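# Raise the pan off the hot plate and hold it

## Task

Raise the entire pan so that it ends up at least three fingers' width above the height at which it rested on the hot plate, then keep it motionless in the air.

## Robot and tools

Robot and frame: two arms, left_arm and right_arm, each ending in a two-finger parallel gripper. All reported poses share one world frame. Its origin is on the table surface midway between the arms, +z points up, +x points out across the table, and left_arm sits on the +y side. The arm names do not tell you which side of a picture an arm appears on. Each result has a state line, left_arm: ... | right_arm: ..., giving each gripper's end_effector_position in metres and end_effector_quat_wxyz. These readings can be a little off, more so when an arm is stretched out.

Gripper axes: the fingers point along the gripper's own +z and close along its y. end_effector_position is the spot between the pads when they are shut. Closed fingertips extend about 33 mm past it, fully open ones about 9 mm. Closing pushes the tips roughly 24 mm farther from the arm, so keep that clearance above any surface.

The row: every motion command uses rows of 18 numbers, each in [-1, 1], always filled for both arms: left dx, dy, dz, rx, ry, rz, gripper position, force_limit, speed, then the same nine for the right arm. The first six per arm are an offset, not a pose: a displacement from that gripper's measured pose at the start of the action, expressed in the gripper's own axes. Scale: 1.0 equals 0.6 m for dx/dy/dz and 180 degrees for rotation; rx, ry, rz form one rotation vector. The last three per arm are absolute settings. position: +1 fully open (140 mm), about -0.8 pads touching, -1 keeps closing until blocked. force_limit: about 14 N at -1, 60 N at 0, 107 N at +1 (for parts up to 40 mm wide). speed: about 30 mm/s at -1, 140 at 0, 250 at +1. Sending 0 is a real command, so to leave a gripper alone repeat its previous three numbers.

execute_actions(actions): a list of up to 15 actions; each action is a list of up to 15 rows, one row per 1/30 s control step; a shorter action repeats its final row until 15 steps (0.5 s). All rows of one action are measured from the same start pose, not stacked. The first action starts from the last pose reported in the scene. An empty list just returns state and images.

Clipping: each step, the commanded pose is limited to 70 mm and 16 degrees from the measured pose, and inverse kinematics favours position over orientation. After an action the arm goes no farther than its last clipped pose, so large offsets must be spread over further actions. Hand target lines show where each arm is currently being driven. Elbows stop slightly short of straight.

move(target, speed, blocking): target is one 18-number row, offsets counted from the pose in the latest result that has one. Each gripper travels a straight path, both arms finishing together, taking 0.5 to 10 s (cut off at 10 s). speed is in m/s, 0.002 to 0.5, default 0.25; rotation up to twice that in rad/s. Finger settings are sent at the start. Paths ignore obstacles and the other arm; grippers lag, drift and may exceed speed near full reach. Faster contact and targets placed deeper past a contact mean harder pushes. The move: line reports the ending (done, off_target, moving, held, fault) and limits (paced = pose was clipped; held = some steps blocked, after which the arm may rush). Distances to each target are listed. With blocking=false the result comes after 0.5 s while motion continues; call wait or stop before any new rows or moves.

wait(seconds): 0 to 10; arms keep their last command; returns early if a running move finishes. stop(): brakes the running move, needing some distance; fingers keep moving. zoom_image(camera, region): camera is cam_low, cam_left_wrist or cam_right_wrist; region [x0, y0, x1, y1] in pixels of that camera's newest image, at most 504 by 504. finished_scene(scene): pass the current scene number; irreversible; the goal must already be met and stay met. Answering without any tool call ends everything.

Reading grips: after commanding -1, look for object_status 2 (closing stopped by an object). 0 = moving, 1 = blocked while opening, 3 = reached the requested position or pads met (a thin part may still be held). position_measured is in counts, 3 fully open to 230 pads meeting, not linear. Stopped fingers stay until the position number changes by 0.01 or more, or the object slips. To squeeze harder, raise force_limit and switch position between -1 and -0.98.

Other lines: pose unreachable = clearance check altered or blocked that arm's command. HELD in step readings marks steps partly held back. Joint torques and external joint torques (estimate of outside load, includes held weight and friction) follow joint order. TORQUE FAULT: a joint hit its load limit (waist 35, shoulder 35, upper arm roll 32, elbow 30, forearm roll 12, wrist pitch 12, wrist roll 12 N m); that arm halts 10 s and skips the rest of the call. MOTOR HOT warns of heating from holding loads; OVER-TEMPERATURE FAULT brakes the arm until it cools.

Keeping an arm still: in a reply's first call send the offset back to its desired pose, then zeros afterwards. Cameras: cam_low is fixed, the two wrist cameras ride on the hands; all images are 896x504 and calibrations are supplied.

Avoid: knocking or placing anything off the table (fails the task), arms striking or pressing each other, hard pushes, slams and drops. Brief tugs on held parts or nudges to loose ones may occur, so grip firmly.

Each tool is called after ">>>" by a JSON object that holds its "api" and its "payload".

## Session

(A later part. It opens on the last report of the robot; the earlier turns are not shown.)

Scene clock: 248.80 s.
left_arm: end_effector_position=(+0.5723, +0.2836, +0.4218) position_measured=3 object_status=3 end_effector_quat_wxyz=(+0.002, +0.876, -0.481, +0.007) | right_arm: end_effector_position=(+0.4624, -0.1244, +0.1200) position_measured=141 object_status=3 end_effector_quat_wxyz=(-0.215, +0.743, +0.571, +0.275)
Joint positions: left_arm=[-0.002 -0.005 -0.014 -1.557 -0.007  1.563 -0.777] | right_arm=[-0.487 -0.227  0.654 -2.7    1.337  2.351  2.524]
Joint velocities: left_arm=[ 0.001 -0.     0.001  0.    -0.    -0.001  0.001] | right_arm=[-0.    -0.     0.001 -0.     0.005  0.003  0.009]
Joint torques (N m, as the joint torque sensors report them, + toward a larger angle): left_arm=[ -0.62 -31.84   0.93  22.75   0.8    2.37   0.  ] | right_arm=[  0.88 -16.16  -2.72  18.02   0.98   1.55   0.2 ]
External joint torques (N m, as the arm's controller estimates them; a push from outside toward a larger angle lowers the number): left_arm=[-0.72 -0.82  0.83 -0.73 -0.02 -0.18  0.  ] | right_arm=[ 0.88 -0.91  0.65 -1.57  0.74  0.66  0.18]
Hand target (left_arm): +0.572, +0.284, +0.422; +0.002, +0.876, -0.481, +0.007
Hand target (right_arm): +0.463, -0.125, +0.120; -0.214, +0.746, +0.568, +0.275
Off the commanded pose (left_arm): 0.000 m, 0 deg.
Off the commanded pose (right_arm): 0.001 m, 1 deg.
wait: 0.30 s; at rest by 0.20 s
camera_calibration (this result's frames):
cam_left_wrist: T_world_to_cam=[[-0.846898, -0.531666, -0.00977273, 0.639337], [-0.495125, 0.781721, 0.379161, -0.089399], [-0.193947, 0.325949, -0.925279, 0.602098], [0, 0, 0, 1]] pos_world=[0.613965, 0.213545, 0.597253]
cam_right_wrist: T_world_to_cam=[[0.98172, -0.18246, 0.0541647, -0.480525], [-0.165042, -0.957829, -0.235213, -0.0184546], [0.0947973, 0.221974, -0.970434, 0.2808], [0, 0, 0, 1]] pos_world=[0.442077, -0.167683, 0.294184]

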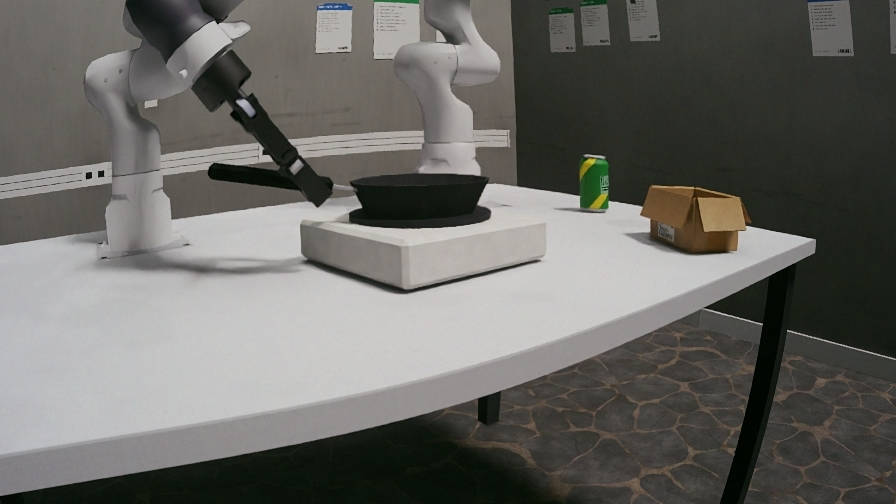

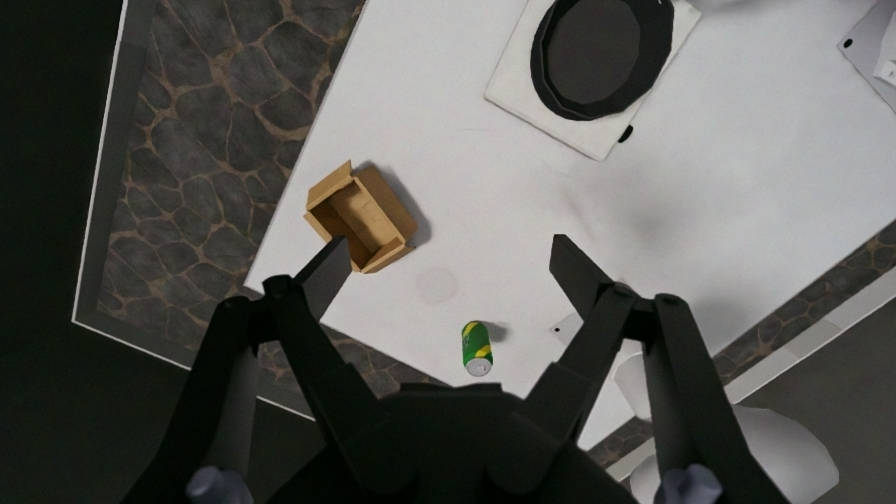

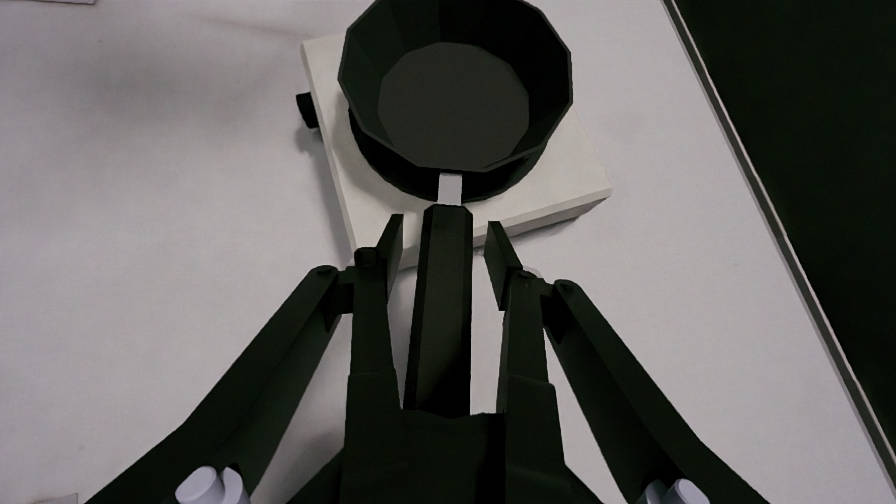

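>>> {"api": "execute_actions", "payload": {"actions": [[[0,0,0,0,0,0,1,0,0, 0,0,0,0,0,0,-1,1,-0.6]]]}}

Scene clock: 255.33 s.
left_arm: end_effector_position=(+0.5723, +0.2836, +0.4218) position_measured=3 object_status=3 end_effector_quat_wxyz=(+0.002, +0.876, -0.481, +0.007) | right_arm: end_effector_position=(+0.4626, -0.1244, +0.1201) position_measured=188 object_status=0 end_effector_quat_wxyz=(-0.215, +0.744, +0.569, +0.275)
Joint positions: left_arm=[-0.002 -0.005 -0.014 -1.557 -0.007  1.563 -0.777] | right_arm=[-0.487 -0.227  0.654 -2.7    1.338  2.352  2.527]
Joint velocities: left_arm=[-0.     0.001  0.001 -0.     0.001 -0.001  0.001] | right_arm=[ 0.     0.001 -0.001  0.     0.    -0.001 -0.   ]
Joint torques (N m, as the joint torque sensors report them, + toward a larger angle): left_arm=[ -0.39 -31.84   0.45  22.64   0.76   2.31  -0.05] | right_arm=[ -0.1  -14.14  -3.96  18.81   0.11   0.84  -0.14]
External joint torques (N m, as the arm's controller estimates them; a push from outside toward a larger angle lowers the number): left_arm=[-0.37 -0.83  0.48 -0.86 -0.06 -0.24 -0.05] | right_arm=[-0.13  1.14 -0.61 -0.78 -0.13 -0.04 -0.16]
Hand target (left_arm): +0.572, +0.284, +0.422; +0.002, +0.876, -0.481, +0.007
Hand target (right_arm): +0.462, -0.124, +0.120; -0.215, +0.743, +0.571, +0.275
Off the commanded pose (left_arm): 0.000 m, 0 deg.
Off the commanded pose (right_arm): 0.000 m, 0 deg.
Step readings (end_effector_position):
0: left_arm (+0.5723, +0.2836, +0.4218) | right_arm (+0.4625, -0.1245, +0.1200)
1: left_arm (+0.5723, +0.2836, +0.4218) | right_arm (+0.4625, -0.1245, +0.1200)
2: left_arm (+0.5723, +0.2836, +0.4218) | right_arm (+0.4625, -0.1245, +0.1200)
4: left_arm (+0.5723, +0.2836, +0.4218) | right_arm (+0.4625, -0.1245, +0.1200)
8: left_arm (+0.5723, +0.2836, +0.4218) | right_arm (+0.4625, -0.1245, +0.1200)
15: end_effector_position above
camera_calibration (this result's frames):
cam_left_wrist: T_world_to_cam=[[-0.846898, -0.531666, -0.00977259, 0.639337], [-0.495125, 0.781722, 0.379161, -0.0893991], [-0.193947, 0.325949, -0.925279, 0.602098], [0, 0, 0, 1]] pos_world=[0.613965, 0.213545, 0.597253]
cam_right_wrist: T_world_to_cam=[[0.981335, -0.184949, 0.0526806, -0.48065], [-0.167784, -0.957308, -0.235394, -0.017048], [0.0939673, 0.222161, -0.970471, 0.281291], [0, 0, 0, 1]] pos_world=[0.442386, -0.167708, 0.294293]

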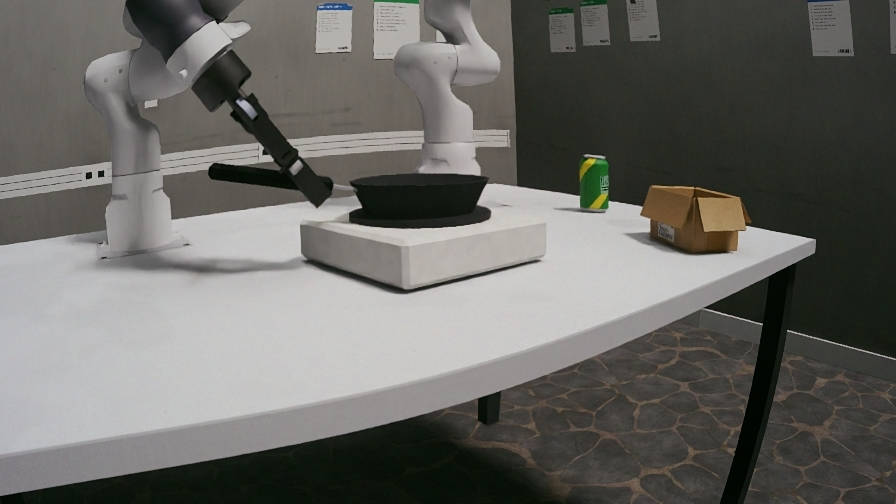

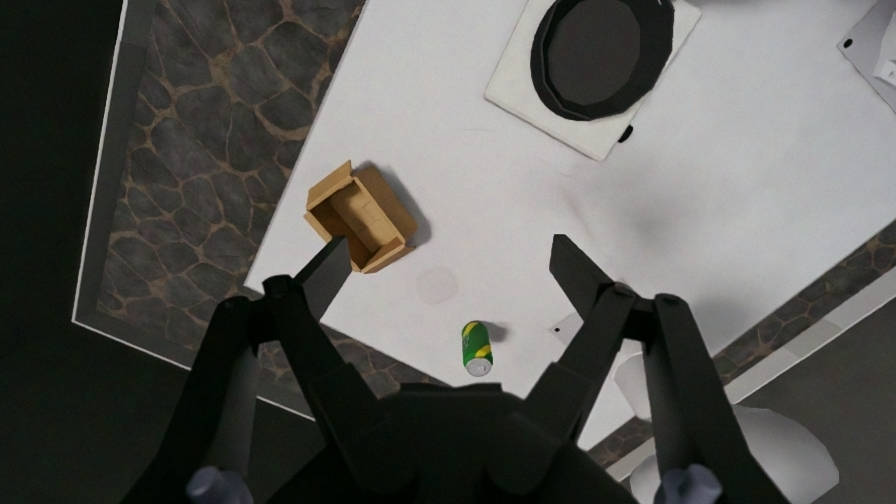

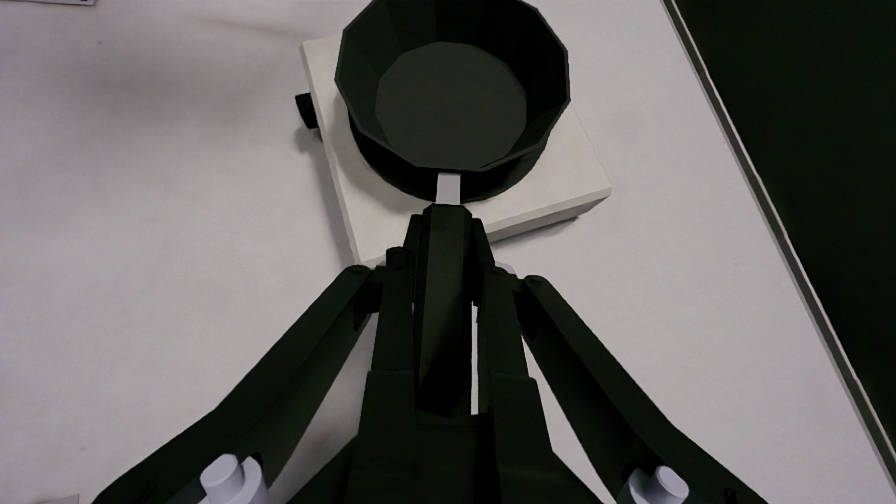

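>>> {"api": "execute_actions", "payload": {"actions": []}}

Scene clock: 257.20 s.
left_arm: end_effector_position=(+0.5723, +0.2836, +0.4218) position_measured=3 object_status=3 end_effector_quat_wxyz=(+0.002, +0.876, -0.481, +0.007) | right_arm: end_effector_position=(+0.4626, -0.1244, +0.1201) position_measured=188 object_status=2 end_effector_quat_wxyz=(-0.215, +0.744, +0.569, +0.275)
Joint positions: left_arm=[-0.002 -0.005 -0.014 -1.557 -0.007  1.563 -0.777] | right_arm=[-0.487 -0.227  0.654 -2.7    1.338  2.352  2.527]
Joint velocities: left_arm=[-0.001  0.     0.001 -0.    -0.002 -0.    -0.001] | right_arm=[ 0.001  0.     0.001  0.001  0.001 -0.     0.   ]
Joint torques (N m, as the joint torque sensors report them, + toward a larger angle): left_arm=[  0.37 -31.22   0.4   23.     0.83   2.29   0.  ] | right_arm=[ -0.06 -14.7   -3.37  18.94   0.1    0.78  -0.16]
External joint torques (N m, as the arm's controller estimates them; a push from outside toward a larger angle lowers the number): left_arm=[ 0.47 -0.03  0.5  -0.6   0.03 -0.26  0.  ] | right_arm=[-0.07  0.56 -0.01 -0.67 -0.14 -0.1  -0.17]
Hand target (left_arm): +0.572, +0.284, +0.422; +0.002, +0.876, -0.481, +0.007
Hand target (right_arm): +0.462, -0.124, +0.120; -0.215, +0.743, +0.571, +0.275
Off the commanded pose (left_arm): 0.000 m, 0 deg.
Off the commanded pose (right_arm): 0.000 m, 0 deg.
camera_calibration (this result's frames):
cam_left_wrist: T_world_to_cam=[[-0.846898, -0.531666, -0.00977273, 0.639337], [-0.495125, 0.781721, 0.379161, -0.089399], [-0.193947, 0.325949, -0.925279, 0.602098], [0, 0, 0, 1]] pos_world=[0.613965, 0.213545, 0.597253]
cam_right_wrist: T_world_to_cam=[[0.981335, -0.184949, 0.0526803, -0.48065], [-0.167784, -0.957308, -0.235394, -0.017048], [0.0939671, 0.222161, -0.970471, 0.281291], [0, 0, 0, 1]] pos_world=[0.442386, -0.167708, 0.294293]

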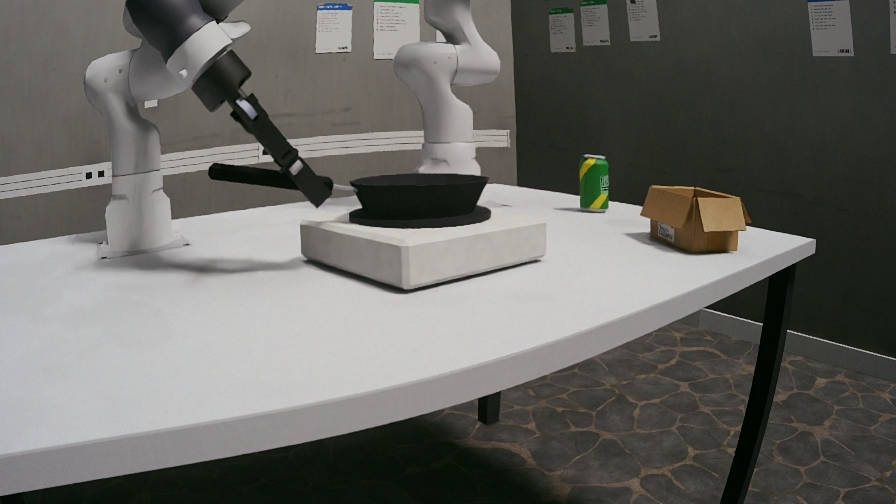

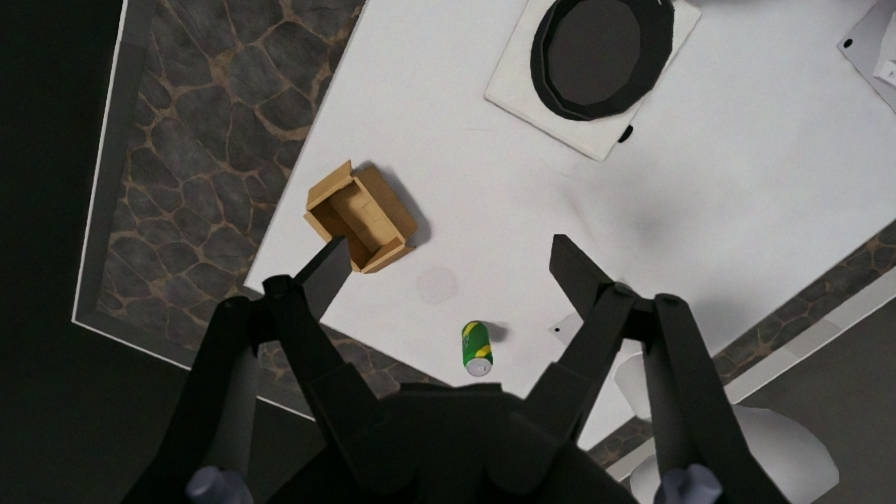

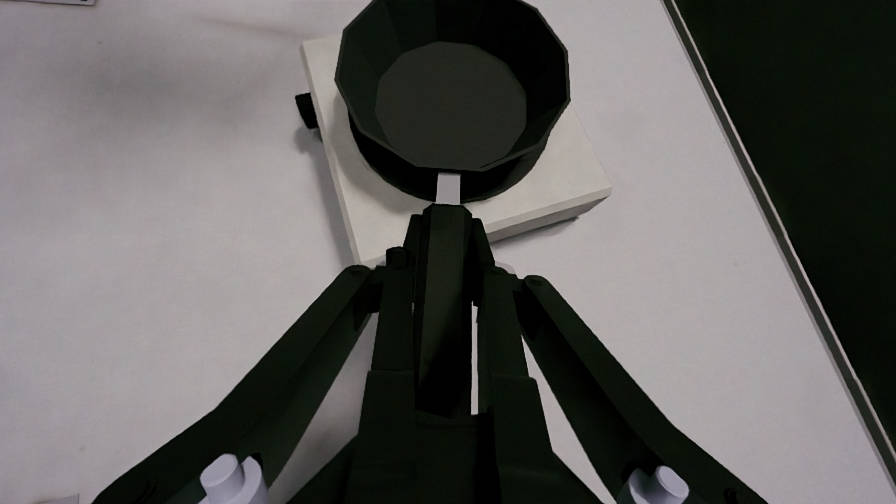

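>>> {"api": "execute_actions", "payload": {"actions": [[[0,0,0,0,0,0,1,0,0, 0.0005,0,-0.0005,0,0,0,-1,1,-0.6],[0,0,0,0,0,0,1,0,0, 0.0017,0,-0.002,0,0,0,-1,1,-0.6],[0,0,0,0,0,0,1,0,0, 0.0037,0,-0.0043,0,0,0,-1,1,-0.6],[0,0,0,0,0,0,1,0,0, 0.0062,0,-0.0071,0,0,0,-1,1,-0.6],[0,0,0,0,0,0,1,0,0, 0.009,-0.0001,-0.0104,0,0,0,-1,1,-0.6],[0,0,0,0,0,0,1,0,0, 0.0121,-0.0001,-0.0139,0,0,0,-1,1,-0.6],[0,0,0,0,0,0,1,0,0, 0.0152,-0.0002,-0.0176,0,0,0,-1,1,-0.6],[0,0,0,0,0,0,1,0,0, 0.0183,-0.0002,-0.0211,0,0,0,-1,1,-0.6],[0,0,0,0,0,0,1,0,0, 0.0211,-0.0002,-0.0244,0,0,0,-1,1,-0.6],[0,0,0,0,0,0,1,0,0, 0.0236,-0.0003,-0.0272,0,0,0,-1,1,-0.6],[0,0,0,0,0,0,1,0,0, 0.0256,-0.0003,-0.0295,0,0,0,-1,1,-0.6],[0,0,0,0,0,0,1,0,0, 0.0268,-0.0003,-0.031,0,0,0,-1,1,-0.6],[0,0,0,0,0,0,1,0,0, 0.0273,-0.0003,-0.0315,0,0,0,-1,1,-0.6]]]}}

Scene clock: 273.13 s.
left_arm: end_effector_position=(+0.5723, +0.2836, +0.4218) position_measured=3 object_status=3 end_effector_quat_wxyz=(+0.002, +0.876, -0.481, +0.007) | right_arm: end_effector_position=(+0.4641, -0.1283, +0.1398) position_measured=188 object_status=2 end_effector_quat_wxyz=(-0.206, +0.740, +0.577, +0.277)
Joint positions: left_arm=[-0.002 -0.005 -0.014 -1.557 -0.007  1.563 -0.777] | right_arm=[-0.486 -0.301  0.638 -2.703  1.302  2.308  2.564]
Joint velocities: left_arm=[ 0.     0.001 -0.001 -0.001  0.001 -0.    -0.   ] | right_arm=[ 0.    -0.069 -0.016 -0.001 -0.048 -0.087  0.089]
Joint torques (N m, as the joint torque sensors report them, + toward a larger angle): left_arm=[  0.05 -31.45   0.77  23.16   0.83   2.32   0.01] | right_arm=[  0.99 -14.78  -6.18  22.46   0.56  -0.5    0.26]
External joint torques (N m, as the arm's controller estimates them; a push from outside toward a larger angle lowers the number): left_arm=[ 0.07 -0.37  0.79 -0.37  0.02 -0.23  0.01] | right_arm=[ 1.07 -2.03 -1.84  2.79  0.16 -1.46  0.24]
Hand target (left_arm): +0.572, +0.284, +0.422; +0.002, +0.876, -0.481, +0.007
Hand target (right_arm): +0.463, -0.124, +0.145; -0.216, +0.743, +0.570, +0.276
Off the commanded pose (left_arm): 0.000 m, 0 deg.
Off the commanded pose (right_arm): 0.007 m, 2 deg.
Step readings (end_effector_position):
0: left_arm (+0.5723, +0.2836, +0.4218) | right_arm (+0.4626, -0.1244, +0.1201)
1: left_arm (+0.5723, +0.2836, +0.4218) | right_arm (+0.4626, -0.1244, +0.1201)
2: left_arm (+0.5723, +0.2836, +0.4218) | right_arm (+0.4626, -0.1244, +0.1202)
4: left_arm (+0.5723, +0.2836, +0.4218) | right_arm (+0.4624, -0.1248, +0.1209)
8: left_arm (+0.5723, +0.2836, +0.4218) | right_arm (+0.4628, -0.1270, +0.1268)
15: end_effector_position above
camera_calibration (this result's frames):
cam_left_wrist: T_world_to_cam=[[-0.846898, -0.531666, -0.00977272, 0.639337], [-0.495125, 0.781721, 0.379161, -0.089399], [-0.193947, 0.325949, -0.925279, 0.602098], [0, 0, 0, 1]] pos_world=[0.613965, 0.213545, 0.597253]
cam_right_wrist: T_world_to_cam=[[0.981835, -0.174414, 0.0746916, -0.485816], [-0.153867, -0.962271, -0.224408, -0.024575], [0.111013, 0.208839, -0.971629, 0.291641], [0, 0, 0, 1]] pos_world=[0.440834, -0.169287, 0.314138]

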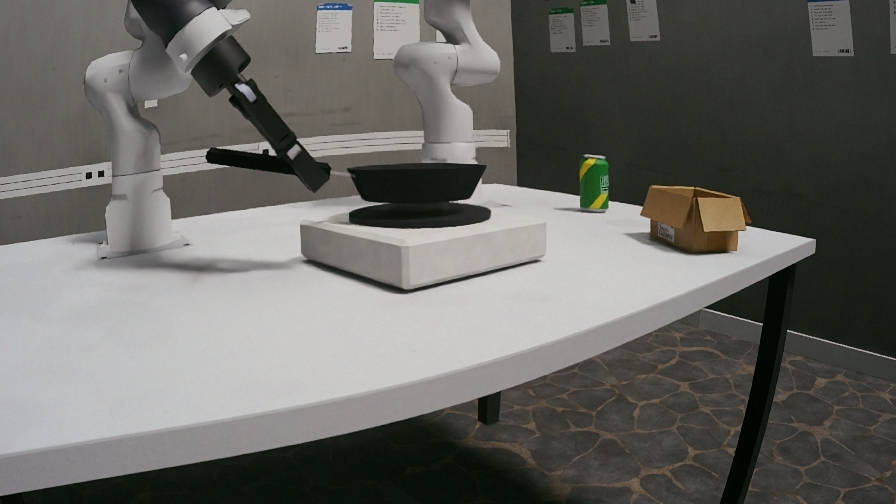

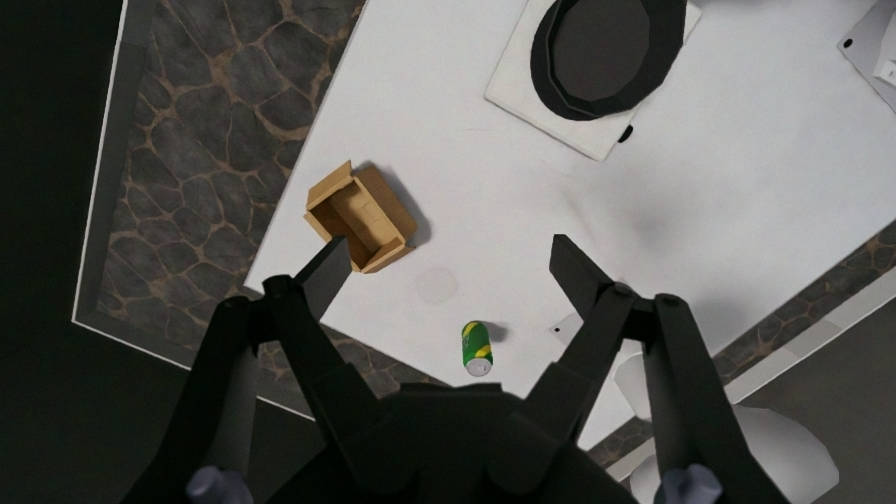

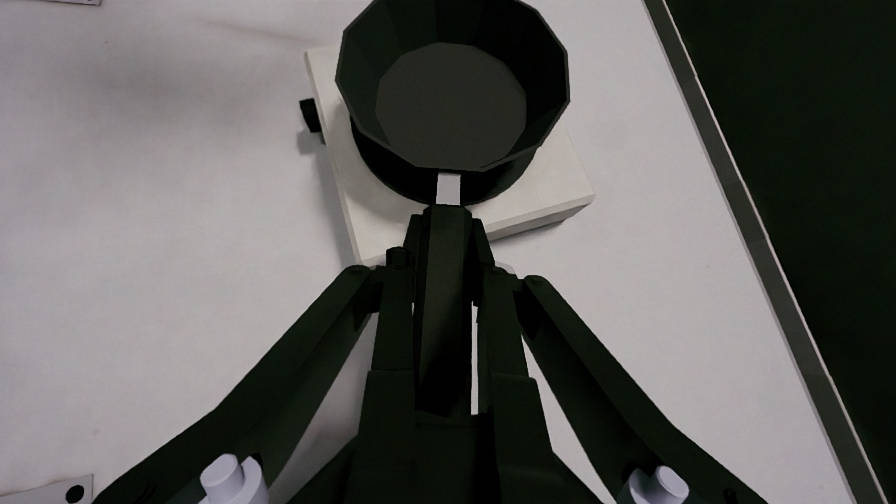

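>>> {"api": "move", "payload": {"target": [0,0,0,0,0,0,1,0,0, 0.0955,-0.0008,-0.1047,0.003,0.006,0.0071,-1,1,-0.6], "speed": 0.15}}

Scene clock: 288.17 s.
left_arm: end_effector_position=(+0.5723, +0.2836, +0.4218) position_measured=3 object_status=3 end_effector_quat_wxyz=(+0.002, +0.876, -0.481, +0.007) | right_arm: end_effector_position=(+0.4605, -0.1250, +0.2200) position_measured=188 object_status=2 end_effector_quat_wxyz=(-0.217, +0.740, +0.574, +0.277)
Joint positions: left_arm=[-0.002 -0.005 -0.014 -1.557 -0.007  1.563 -0.777] | right_arm=[-0.473 -0.502  0.548 -2.663  1.173  2.093  2.763]
Joint velocities: left_arm=[ 0.     0.    -0.002 -0.     0.     0.     0.001] | right_arm=[-0.001 -0.     0.    -0.001 -0.001 -0.007  0.033]
Joint torques (N m, as the joint torque sensors report them, + toward a larger angle): left_arm=[ -0.55 -31.62   1.03  22.77   0.83   2.27  -0.02] | right_arm=[ -0.46 -13.2   -9.01  26.17   1.61   0.35   0.25]
External joint torques (N m, as the arm's controller estimates them; a push from outside toward a larger angle lowers the number): left_arm=[-0.59 -0.36  1.   -0.85  0.01 -0.29 -0.02] | right_arm=[-0.48 -2.89 -2.34  3.66  0.6  -0.87  0.23]
Hand target (left_arm): +0.572, +0.284, +0.422; +0.002, +0.876, -0.481, +0.007
Hand target (right_arm): +0.463, -0.124, +0.226; -0.218, +0.741, +0.569, +0.280
Off the commanded pose (left_arm): 0.000 m, 0 deg.
Off the commanded pose (right_arm): 0.005 m, 1 deg.
move: off_target (right_arm)
camera_calibration (this result's frames):
cam_left_wrist: T_world_to_cam=[[-0.846898, -0.531666, -0.0097727, 0.639337], [-0.495125, 0.781722, 0.379161, -0.0893992], [-0.193947, 0.325949, -0.925279, 0.602098], [0, 0, 0, 1]] pos_world=[0.613965, 0.213545, 0.597253]
cam_right_wrist: T_world_to_cam=[[0.982985, -0.174496, 0.0573747, -0.484451], [-0.156124, -0.958253, -0.239534, 0.000981633], [0.0967771, 0.2265, -0.969191, 0.377487], [0, 0, 0, 1]] pos_world=[0.439829, -0.169095, 0.393888]

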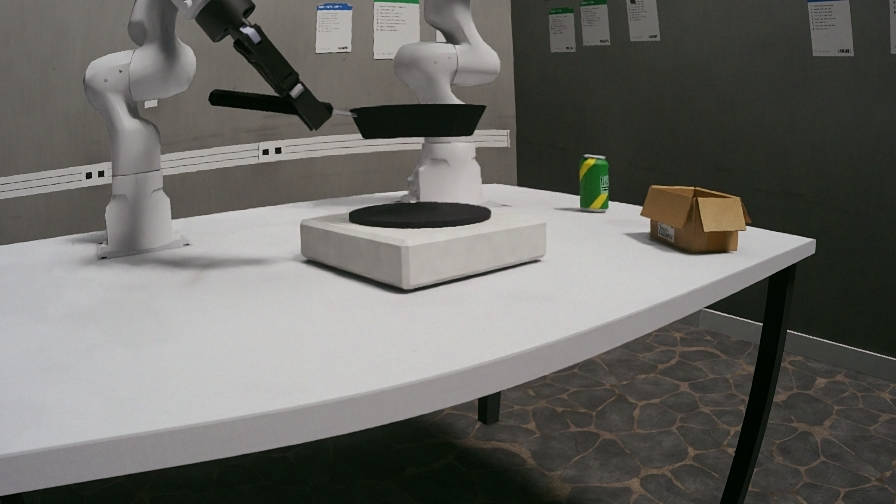

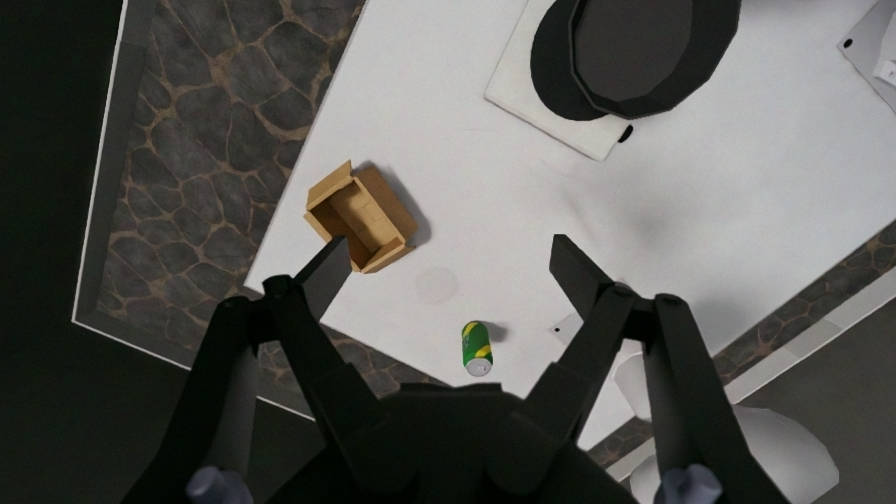

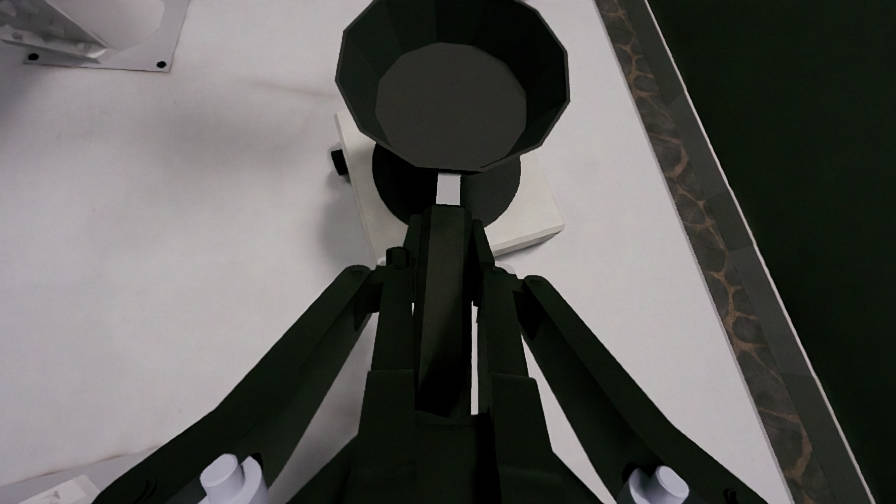

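The pan is about 10 cm up and level. I'll check once more that it's steady before ending the scene.

>>> {"api": "execute_actions", "payload": {"actions": []}}

Scene clock: 290.37 s.
left_arm: end_effector_position=(+0.5723, +0.2836, +0.4218) position_measured=3 object_status=3 end_effector_quat_wxyz=(+0.002, +0.876, -0.481, +0.007) | right_arm: end_effector_position=(+0.4602, -0.1248, +0.2200) position_measured=188 object_status=2 end_effector_quat_wxyz=(-0.218, +0.742, +0.570, +0.276)
Joint positions: left_arm=[-0.002 -0.005 -0.014 -1.557 -0.007  1.563 -0.777] | right_arm=[-0.473 -0.503  0.548 -2.663  1.172  2.092  2.773]
Joint velocities: left_arm=[ 0.    -0.     0.001  0.     0.001 -0.001  0.001] | right_arm=[ 0.001 -0.001  0.     0.002  0.001 -0.    -0.002]
Joint torques (N m, as the joint torque sensors report them, + toward a larger angle): left_arm=[ -0.1  -31.98   0.68  22.96   0.87   2.38   0.07] | right_arm=[  0.14 -12.53  -9.02  25.82   1.54   0.18   0.2 ]
External joint torques (N m, as the arm's controller estimates them; a push from outside toward a larger angle lowers the number): left_arm=[-0.23 -0.65  0.55 -0.7   0.04 -0.18  0.07] | right_arm=[ 0.08 -2.14 -2.38  3.25  0.53 -1.03  0.18]
Hand target (left_arm): +0.572, +0.284, +0.422; +0.002, +0.876, -0.481, +0.007
Hand target (right_arm): +0.463, -0.124, +0.226; -0.218, +0.741, +0.569, +0.280
Off the commanded pose (left_arm): 0.000 m, 0 deg.
Off the commanded pose (right_arm): 0.006 m, 0 deg.
camera_calibration (this result's frames):
cam_left_wrist: T_world_to_cam=[[-0.846898, -0.531666, -0.00977259, 0.639337], [-0.495125, 0.781722, 0.379161, -0.0893992], [-0.193948, 0.325949, -0.925279, 0.602098], [0, 0, 0, 1]] pos_world=[0.613965, 0.213545, 0.597253]
cam_right_wrist: T_world_to_cam=[[0.982238, -0.180705, 0.0505463, -0.483047], [-0.163665, -0.956816, -0.240243, 0.00494686], [0.0917766, 0.227703, -0.969396, 0.379993], [0, 0, 0, 1]] pos_world=[0.440402, -0.169081, 0.393969]

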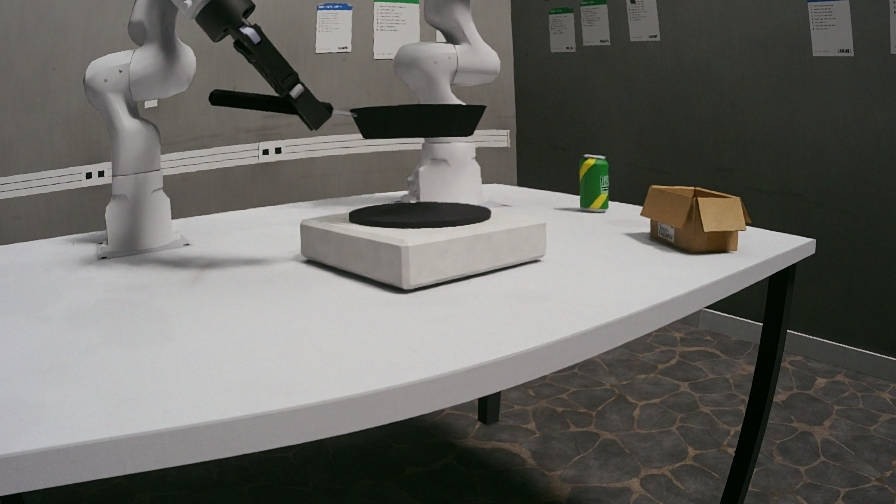

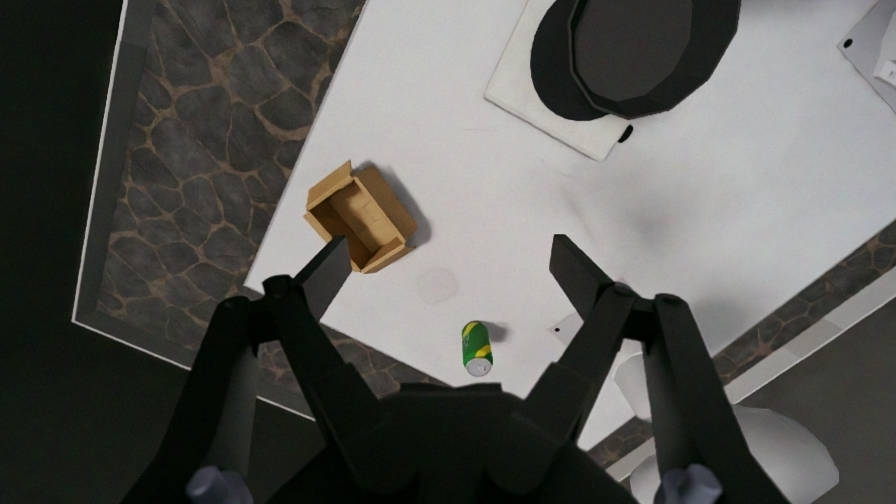

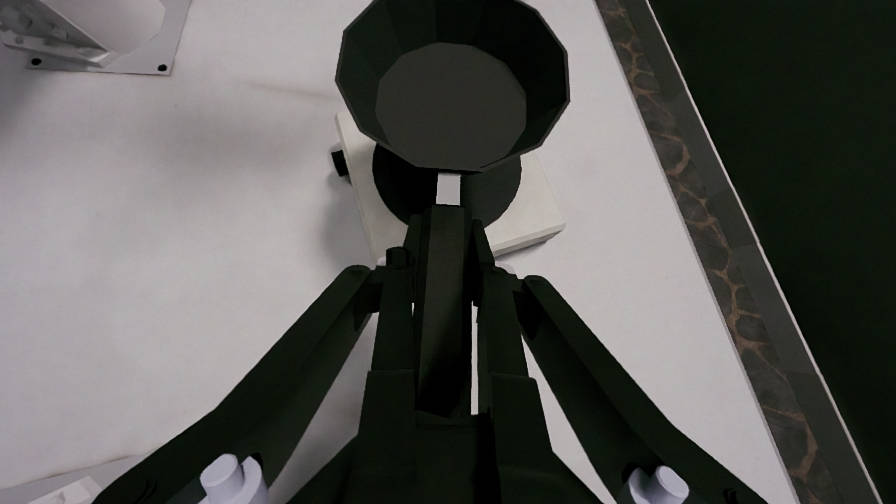

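>>> {"api": "finished_scene", "payload": {"scene": 1}}

The scene is finished: the task was done.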